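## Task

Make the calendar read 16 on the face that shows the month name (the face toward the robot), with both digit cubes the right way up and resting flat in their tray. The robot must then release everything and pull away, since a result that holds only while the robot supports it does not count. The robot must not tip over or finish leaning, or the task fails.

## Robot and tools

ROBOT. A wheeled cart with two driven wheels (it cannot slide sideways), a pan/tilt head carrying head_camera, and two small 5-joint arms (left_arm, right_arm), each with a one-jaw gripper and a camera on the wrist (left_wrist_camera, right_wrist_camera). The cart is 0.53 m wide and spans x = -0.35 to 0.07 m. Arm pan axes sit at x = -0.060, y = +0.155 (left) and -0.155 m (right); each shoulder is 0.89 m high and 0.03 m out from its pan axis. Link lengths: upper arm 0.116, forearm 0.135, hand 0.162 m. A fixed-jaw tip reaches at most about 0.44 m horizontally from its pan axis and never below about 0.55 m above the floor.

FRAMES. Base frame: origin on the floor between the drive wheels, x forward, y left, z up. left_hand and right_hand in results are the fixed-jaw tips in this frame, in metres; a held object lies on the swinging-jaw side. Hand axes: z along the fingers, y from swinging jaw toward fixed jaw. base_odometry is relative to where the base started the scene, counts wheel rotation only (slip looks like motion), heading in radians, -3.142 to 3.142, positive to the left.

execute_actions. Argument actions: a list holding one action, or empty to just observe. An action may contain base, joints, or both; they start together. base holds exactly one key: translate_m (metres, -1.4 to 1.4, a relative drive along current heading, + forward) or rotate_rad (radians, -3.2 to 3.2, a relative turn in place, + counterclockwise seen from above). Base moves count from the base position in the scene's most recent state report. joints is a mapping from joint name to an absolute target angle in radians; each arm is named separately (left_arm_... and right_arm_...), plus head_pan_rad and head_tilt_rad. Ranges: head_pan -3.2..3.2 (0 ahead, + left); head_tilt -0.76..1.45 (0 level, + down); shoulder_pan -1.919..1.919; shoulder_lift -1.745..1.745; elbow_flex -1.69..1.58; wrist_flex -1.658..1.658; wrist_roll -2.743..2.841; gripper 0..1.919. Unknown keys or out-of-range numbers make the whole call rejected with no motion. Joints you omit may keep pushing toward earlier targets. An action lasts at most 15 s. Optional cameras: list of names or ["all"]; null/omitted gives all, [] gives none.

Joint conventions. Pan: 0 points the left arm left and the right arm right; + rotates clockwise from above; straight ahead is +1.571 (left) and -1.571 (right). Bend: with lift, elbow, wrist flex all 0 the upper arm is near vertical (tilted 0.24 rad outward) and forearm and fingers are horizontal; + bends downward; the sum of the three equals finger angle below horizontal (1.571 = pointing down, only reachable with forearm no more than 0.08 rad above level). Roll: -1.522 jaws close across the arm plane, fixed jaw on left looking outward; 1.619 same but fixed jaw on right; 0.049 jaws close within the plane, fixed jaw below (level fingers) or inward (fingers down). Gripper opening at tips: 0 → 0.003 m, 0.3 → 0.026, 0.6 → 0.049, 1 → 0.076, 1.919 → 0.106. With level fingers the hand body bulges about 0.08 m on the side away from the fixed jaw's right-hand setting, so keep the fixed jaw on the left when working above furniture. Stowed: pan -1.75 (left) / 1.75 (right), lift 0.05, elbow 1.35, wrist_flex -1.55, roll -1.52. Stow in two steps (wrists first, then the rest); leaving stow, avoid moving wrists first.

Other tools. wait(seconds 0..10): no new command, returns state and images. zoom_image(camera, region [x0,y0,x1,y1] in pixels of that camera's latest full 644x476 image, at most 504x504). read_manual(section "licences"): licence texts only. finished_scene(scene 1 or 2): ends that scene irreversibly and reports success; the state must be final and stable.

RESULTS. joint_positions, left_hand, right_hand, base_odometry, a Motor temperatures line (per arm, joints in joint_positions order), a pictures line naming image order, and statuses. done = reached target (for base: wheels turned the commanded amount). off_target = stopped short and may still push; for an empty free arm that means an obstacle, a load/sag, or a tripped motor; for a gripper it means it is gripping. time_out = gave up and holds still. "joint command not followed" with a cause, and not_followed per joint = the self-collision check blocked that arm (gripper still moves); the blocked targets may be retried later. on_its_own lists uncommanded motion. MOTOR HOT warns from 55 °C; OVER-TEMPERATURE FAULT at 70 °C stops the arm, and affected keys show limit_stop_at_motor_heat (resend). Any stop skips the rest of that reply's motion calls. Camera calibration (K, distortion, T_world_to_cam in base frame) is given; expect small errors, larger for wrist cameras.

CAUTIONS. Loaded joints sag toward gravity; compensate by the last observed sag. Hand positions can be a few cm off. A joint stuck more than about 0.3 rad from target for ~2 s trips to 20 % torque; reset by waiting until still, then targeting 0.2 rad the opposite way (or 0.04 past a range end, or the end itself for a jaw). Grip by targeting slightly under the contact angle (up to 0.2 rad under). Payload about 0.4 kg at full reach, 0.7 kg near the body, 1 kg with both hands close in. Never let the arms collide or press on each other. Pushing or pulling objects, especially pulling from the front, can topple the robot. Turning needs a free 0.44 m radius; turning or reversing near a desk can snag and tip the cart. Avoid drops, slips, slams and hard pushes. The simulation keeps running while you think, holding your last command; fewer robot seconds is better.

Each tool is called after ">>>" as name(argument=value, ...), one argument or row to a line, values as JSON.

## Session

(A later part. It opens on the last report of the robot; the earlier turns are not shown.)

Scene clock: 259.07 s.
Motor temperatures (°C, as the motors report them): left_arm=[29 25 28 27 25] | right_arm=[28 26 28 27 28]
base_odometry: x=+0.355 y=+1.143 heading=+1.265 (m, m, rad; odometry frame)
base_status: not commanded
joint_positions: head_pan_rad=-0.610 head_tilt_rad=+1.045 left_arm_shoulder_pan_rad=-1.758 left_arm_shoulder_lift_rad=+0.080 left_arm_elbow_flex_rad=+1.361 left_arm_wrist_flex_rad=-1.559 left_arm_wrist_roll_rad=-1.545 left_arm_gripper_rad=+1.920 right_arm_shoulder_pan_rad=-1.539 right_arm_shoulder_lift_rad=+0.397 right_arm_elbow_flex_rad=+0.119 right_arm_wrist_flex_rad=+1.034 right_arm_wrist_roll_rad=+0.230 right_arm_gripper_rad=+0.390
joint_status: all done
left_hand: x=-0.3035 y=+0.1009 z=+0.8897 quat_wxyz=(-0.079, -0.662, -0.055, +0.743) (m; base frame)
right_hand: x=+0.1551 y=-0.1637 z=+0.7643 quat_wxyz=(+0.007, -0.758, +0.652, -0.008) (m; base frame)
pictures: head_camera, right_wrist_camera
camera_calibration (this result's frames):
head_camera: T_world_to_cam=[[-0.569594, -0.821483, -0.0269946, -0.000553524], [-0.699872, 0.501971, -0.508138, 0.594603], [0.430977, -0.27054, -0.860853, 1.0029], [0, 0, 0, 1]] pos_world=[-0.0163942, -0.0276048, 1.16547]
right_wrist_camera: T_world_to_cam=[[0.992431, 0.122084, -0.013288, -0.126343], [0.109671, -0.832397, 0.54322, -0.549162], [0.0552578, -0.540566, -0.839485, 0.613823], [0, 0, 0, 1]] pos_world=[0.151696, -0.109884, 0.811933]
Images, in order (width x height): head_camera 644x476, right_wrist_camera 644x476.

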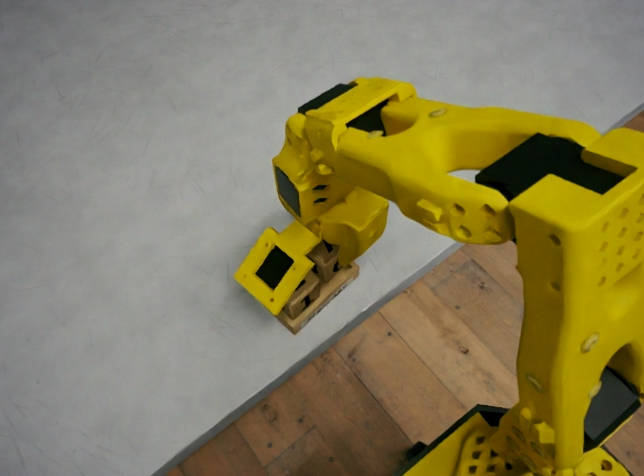

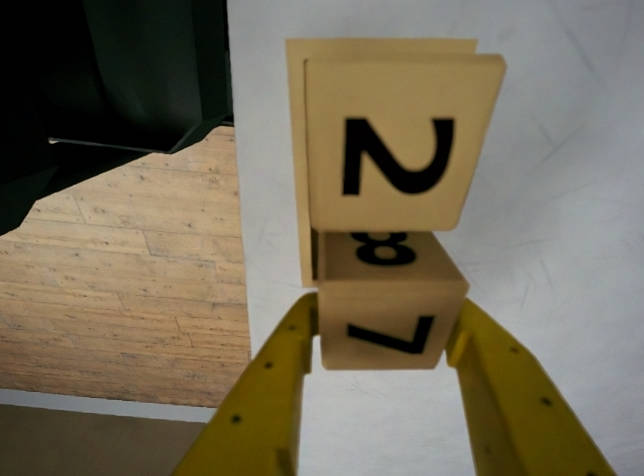

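>>> execute_actions(
  actions=[
    {"joints":{"right_arm_shoulder_pan_rad":-1.568}},
  ],
  cameras=["right_wrist_camera"],
)

>>> execute_actions(
  actions=[
    {"joints":{"right_arm_shoulder_lift_rad":0.42}},
  ],
  cameras=["right_wrist_camera"],
)

Scene clock: 270.10 s.
Motor temperatures (°C, as the motors report them): left_arm=[29 25 28 27 25] | right_arm=[28 26 28 27 28]
base_odometry: x=+0.355 y=+1.143 heading=+1.265 (m, m, rad; odometry frame)
base_status: not commanded
joint_positions: head_pan_rad=-0.610 head_tilt_rad=+1.045 left_arm_shoulder_pan_rad=-1.758 left_arm_shoulder_lift_rad=+0.080 left_arm_elbow_flex_rad=+1.361 left_arm_wrist_flex_rad=-1.559 left_arm_wrist_roll_rad=-1.545 left_arm_gripper_rad=+1.920 right_arm_shoulder_pan_rad=-1.556 right_arm_shoulder_lift_rad=+0.397 right_arm_elbow_flex_rad=+0.119 right_arm_wrist_flex_rad=+1.034 right_arm_wrist_roll_rad=+0.230 right_arm_gripper_rad=+0.390
joint_status: all done
left_hand: x=-0.3035 y=+0.1009 z=+0.8897 quat_wxyz=(-0.079, -0.662, -0.055, +0.743) (m; base frame)
right_hand: x=+0.1553 y=-0.1600 z=+0.7643 quat_wxyz=(+0.007, -0.764, +0.646, -0.008) (m; base frame)
pictures: right_wrist_camera
camera_calibration (this result's frames):
right_wrist_camera: T_world_to_cam=[[0.99023, 0.138812, -0.013288, -0.123883], [0.1237, -0.830428, 0.54322, -0.548015], [0.0643709, -0.539556, -0.839485, 0.614527], [0, 0, 0, 1]] pos_world=[0.150904, -0.106318, 0.811933]
Images, in order (width x height): right_wrist_camera 644x476.

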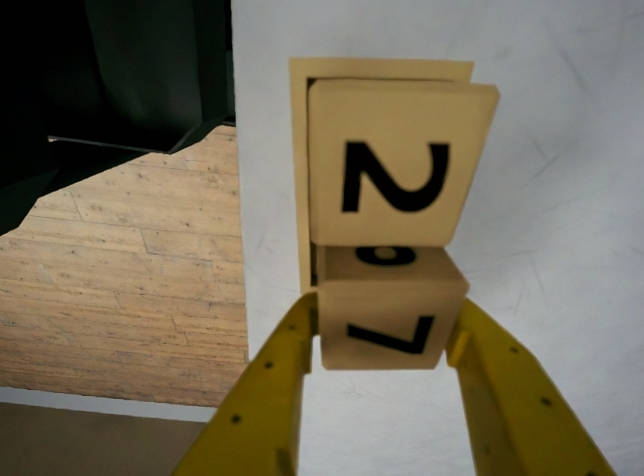

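Scene clock: 270.63 s.
Motor temperatures (°C, as the motors report them): left_arm=[29 25 28 27 25] | right_arm=[28 26 28 27 28]
base_odometry: x=+0.355 y=+1.143 heading=+1.265 (m, m, rad; odometry frame)
base_status: not commanded
joint_positions: head_pan_rad=-0.610 head_tilt_rad=+1.045 left_arm_shoulder_pan_rad=-1.758 left_arm_shoulder_lift_rad=+0.080 left_arm_elbow_flex_rad=+1.361 left_arm_wrist_flex_rad=-1.559 left_arm_wrist_roll_rad=-1.545 left_arm_gripper_rad=+1.920 right_arm_shoulder_pan_rad=-1.556 right_arm_shoulder_lift_rad=+0.432 right_arm_elbow_flex_rad=+0.119 right_arm_wrist_flex_rad=+1.032 right_arm_wrist_roll_rad=+0.230 right_arm_gripper_rad=+0.390
joint_status: all done
left_hand: x=-0.3035 y=+0.1009 z=+0.8897 quat_wxyz=(-0.079, -0.662, -0.055, +0.743) (m; base frame)
right_hand: x=+0.1508 y=-0.1600 z=+0.7578 quat_wxyz=(-0.004, -0.764, +0.646, +0.005) (m; base frame)
pictures: right_wrist_camera
camera_calibration (this result's frames):
right_wrist_camera: T_world_to_cam=[[0.989219, 0.138827, -0.0466182, -0.0941636], [0.14195, -0.8307, 0.538319, -0.542984], [0.0360076, -0.539133, -0.841451, 0.615263], [0, 0, 0, 1]] pos_world=[0.148071, -0.106276, 0.805622]
Images, in order (width x height): right_wrist_camera 644x476.

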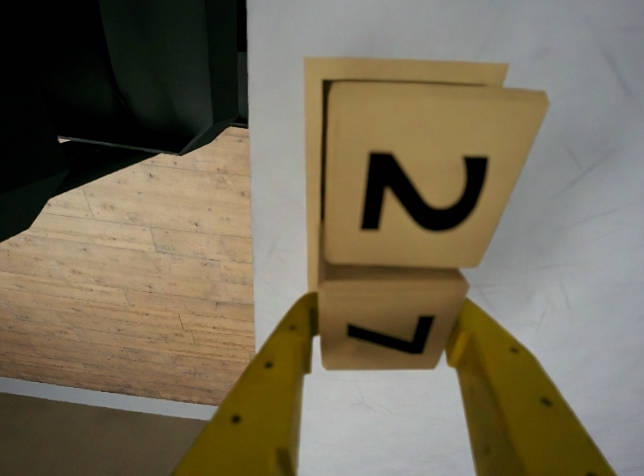

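>>> execute_actions(
  actions=[
    {"joints":{"right_arm_shoulder_lift_rad":0.435,"right_arm_wrist_flex_rad":1.0}},
  ],
  cameras=[],
)

>>> execute_actions(
  actions=[
    {"joints":{"right_arm_gripper_rad":0.65}},
  ],
  cameras=["right_wrist_camera"],
)

>>> execute_actions(
  actions=[
    {"base":{"translate_m":-0.006},"joints":{"right_arm_shoulder_lift_rad":0.25,"right_arm_elbow_flex_rad":-0.05,"right_arm_wrist_flex_rad":1.33}},
  ],
  cameras=[],
)

>>> execute_actions(
  actions=[
    {"base":{"translate_m":-0.2},"joints":{"right_arm_shoulder_lift_rad":-0.2,"right_arm_shoulder_pan_rad":-0.7,"head_tilt_rad":0.8,"head_pan_rad":-0.3}},
  ],
  cameras=["head_camera"],
)

>>> zoom_image(
  camera="head_camera",
  region=[220,150,460,350],
)

Scene clock: 284.03 s.
Motor temperatures (°C, as the motors report them): left_arm=[29 25 28 27 25] | right_arm=[28 26 28 27 28]
base_odometry: x=+0.355 y=+1.143 heading=+1.265 (m, m, rad; odometry frame)
base_status: not commanded
joint_positions: head_pan_rad=-0.610 head_tilt_rad=+1.045 left_arm_shoulder_pan_rad=-1.758 left_arm_shoulder_lift_rad=+0.080 left_arm_elbow_flex_rad=+1.361 left_arm_wrist_flex_rad=-1.559 left_arm_wrist_roll_rad=-1.545 left_arm_gripper_rad=+1.920 right_arm_shoulder_pan_rad=-1.556 right_arm_shoulder_lift_rad=+0.442 right_arm_elbow_flex_rad=+0.119 right_arm_wrist_flex_rad=+1.011 right_arm_wrist_roll_rad=+0.230 right_arm_gripper_rad=+0.390
joint_status: all done
left_hand: x=-0.3035 y=+0.1009 z=+0.8897 quat_wxyz=(-0.079, -0.662, -0.055, +0.743) (m; base frame)
right_hand: x=+0.1530 y=-0.1600 z=+0.7560 quat_wxyz=(+0.000, -0.764, +0.646, +0.000) (m; base frame)
pictures: none
No camera images: the call's "cameras" was empty. Leave "cameras" out to get every camera's image.

Scene clock: 284.77 s.
Motor temperatures (°C, as the motors report them): left_arm=[29 25 28 27 25] | right_arm=[28 26 28 27 28]
base_odometry: x=+0.355 y=+1.143 heading=+1.265 (m, m, rad; odometry frame)
base_status: not commanded
joint_positions: head_pan_rad=-0.610 head_tilt_rad=+1.045 left_arm_shoulder_pan_rad=-1.758 left_arm_shoulder_lift_rad=+0.080 left_arm_elbow_flex_rad=+1.361 left_arm_wrist_flex_rad=-1.559 left_arm_wrist_roll_rad=-1.545 left_arm_gripper_rad=+1.920 right_arm_shoulder_pan_rad=-1.556 right_arm_shoulder_lift_rad=+0.445 right_arm_elbow_flex_rad=+0.119 right_arm_wrist_flex_rad=+1.009 right_arm_wrist_roll_rad=+0.230 right_arm_gripper_rad=+0.639
joint_status: all done
left_hand: x=-0.3035 y=+0.1009 z=+0.8897 quat_wxyz=(-0.079, -0.662, -0.055, +0.743) (m; base frame)
right_hand: x=+0.1528 y=-0.1600 z=+0.7554 quat_wxyz=(-0.001, -0.764, +0.646, +0.001) (m; base frame)
pictures: right_wrist_camera
camera_calibration (this result's frames):
right_wrist_camera: T_world_to_cam=[[0.989662, 0.138821, -0.0360171, -0.104334], [0.136161, -0.830614, 0.539945, -0.542314], [0.0450393, -0.539268, -0.840929, 0.611333], [0, 0, 0, 1]] pos_world=[0.149564, -0.106298, 0.80315]
Images, in order (width x height): right_wrist_camera 644x476.

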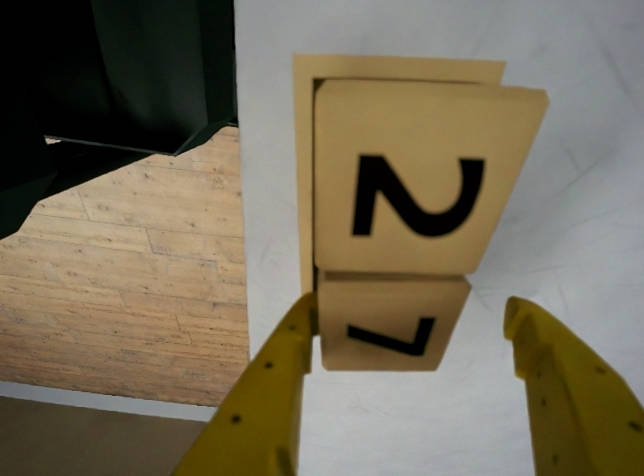

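Scene clock: 285.77 s.
Motor temperatures (°C, as the motors report them): left_arm=[29 25 28 27 25] | right_arm=[28 26 28 27 28]
base_odometry: x=+0.353 y=+1.137 heading=+1.265 (m, m, rad; odometry frame)
base_status: done
joint_positions: head_pan_rad=-0.610 head_tilt_rad=+1.045 left_arm_shoulder_pan_rad=-1.758 left_arm_shoulder_lift_rad=+0.080 left_arm_elbow_flex_rad=+1.361 left_arm_wrist_flex_rad=-1.559 left_arm_wrist_roll_rad=-1.545 left_arm_gripper_rad=+1.920 right_arm_shoulder_pan_rad=-1.556 right_arm_shoulder_lift_rad=+0.297 right_arm_elbow_flex_rad=-0.013 right_arm_wrist_flex_rad=+1.321 right_arm_wrist_roll_rad=+0.230 right_arm_gripper_rad=+0.640
joint_status: all done
left_hand: x=-0.3035 y=+0.1009 z=+0.8897 quat_wxyz=(-0.079, -0.662, -0.055, +0.743) (m; base frame)
right_hand: x=+0.1478 y=-0.1599 z=+0.8004 quat_wxyz=(-0.011, -0.763, +0.646, +0.013) (m; base frame)
pictures: none
No camera images: the call's "cameras" was empty. Leave "cameras" out to get every camera's image.

Scene clock: 287.60 s.
Motor temperatures (°C, as the motors report them): left_arm=[29 25 28 27 25] | right_arm=[28 26 28 27 28]
base_odometry: x=+0.293 y=+0.946 heading=+1.265 (m, m, rad; odometry frame)
base_status: done
joint_positions: head_pan_rad=-0.310 head_tilt_rad=+0.815 left_arm_shoulder_pan_rad=-1.758 left_arm_shoulder_lift_rad=+0.080 left_arm_elbow_flex_rad=+1.361 left_arm_wrist_flex_rad=-1.559 left_arm_wrist_roll_rad=-1.545 left_arm_gripper_rad=+1.920 right_arm_shoulder_pan_rad=-0.711 right_arm_shoulder_lift_rad=-0.161 right_arm_elbow_flex_rad=-0.013 right_arm_wrist_flex_rad=+1.324 right_arm_wrist_roll_rad=+0.230 right_arm_gripper_rad=+0.640
joint_status: all done
left_hand: x=-0.3035 y=+0.1009 z=+0.8897 quat_wxyz=(-0.079, -0.662, -0.055, +0.743) (m; base frame)
right_hand: x=+0.0890 y=-0.3309 z=+0.8885 quat_wxyz=(+0.055, -0.422, +0.882, -0.202) (m; base frame)
pictures: head_camera
camera_calibration (this result's frames):
head_camera: T_world_to_cam=[[-0.295868, -0.954888, -0.0254998, 0.0105911], [-0.684528, 0.230566, -0.691564, 0.806448], [0.666246, -0.187157, -0.721865, 0.853978], [0, 0, 0, 1]] pos_world=[-0.0137903, -0.0159984, 1.17444]
Images, in order (width x height): head_camera 644x476.

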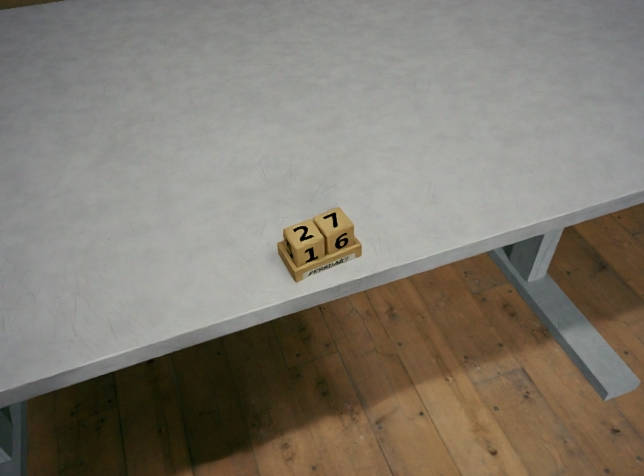

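Region (220, 150, 460, 350) of head_camera's 644x476 image, scaled by 2.100.

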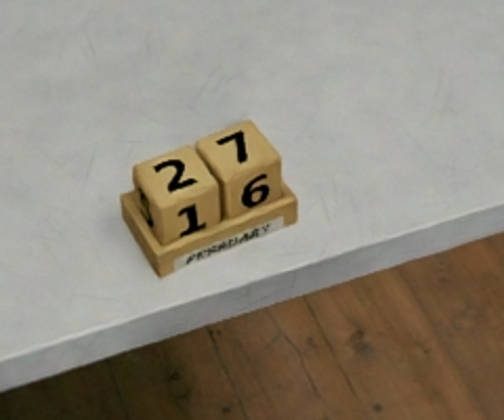

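>>> finished_scene(
  scene=2,
)

The scene is finished: the task was done.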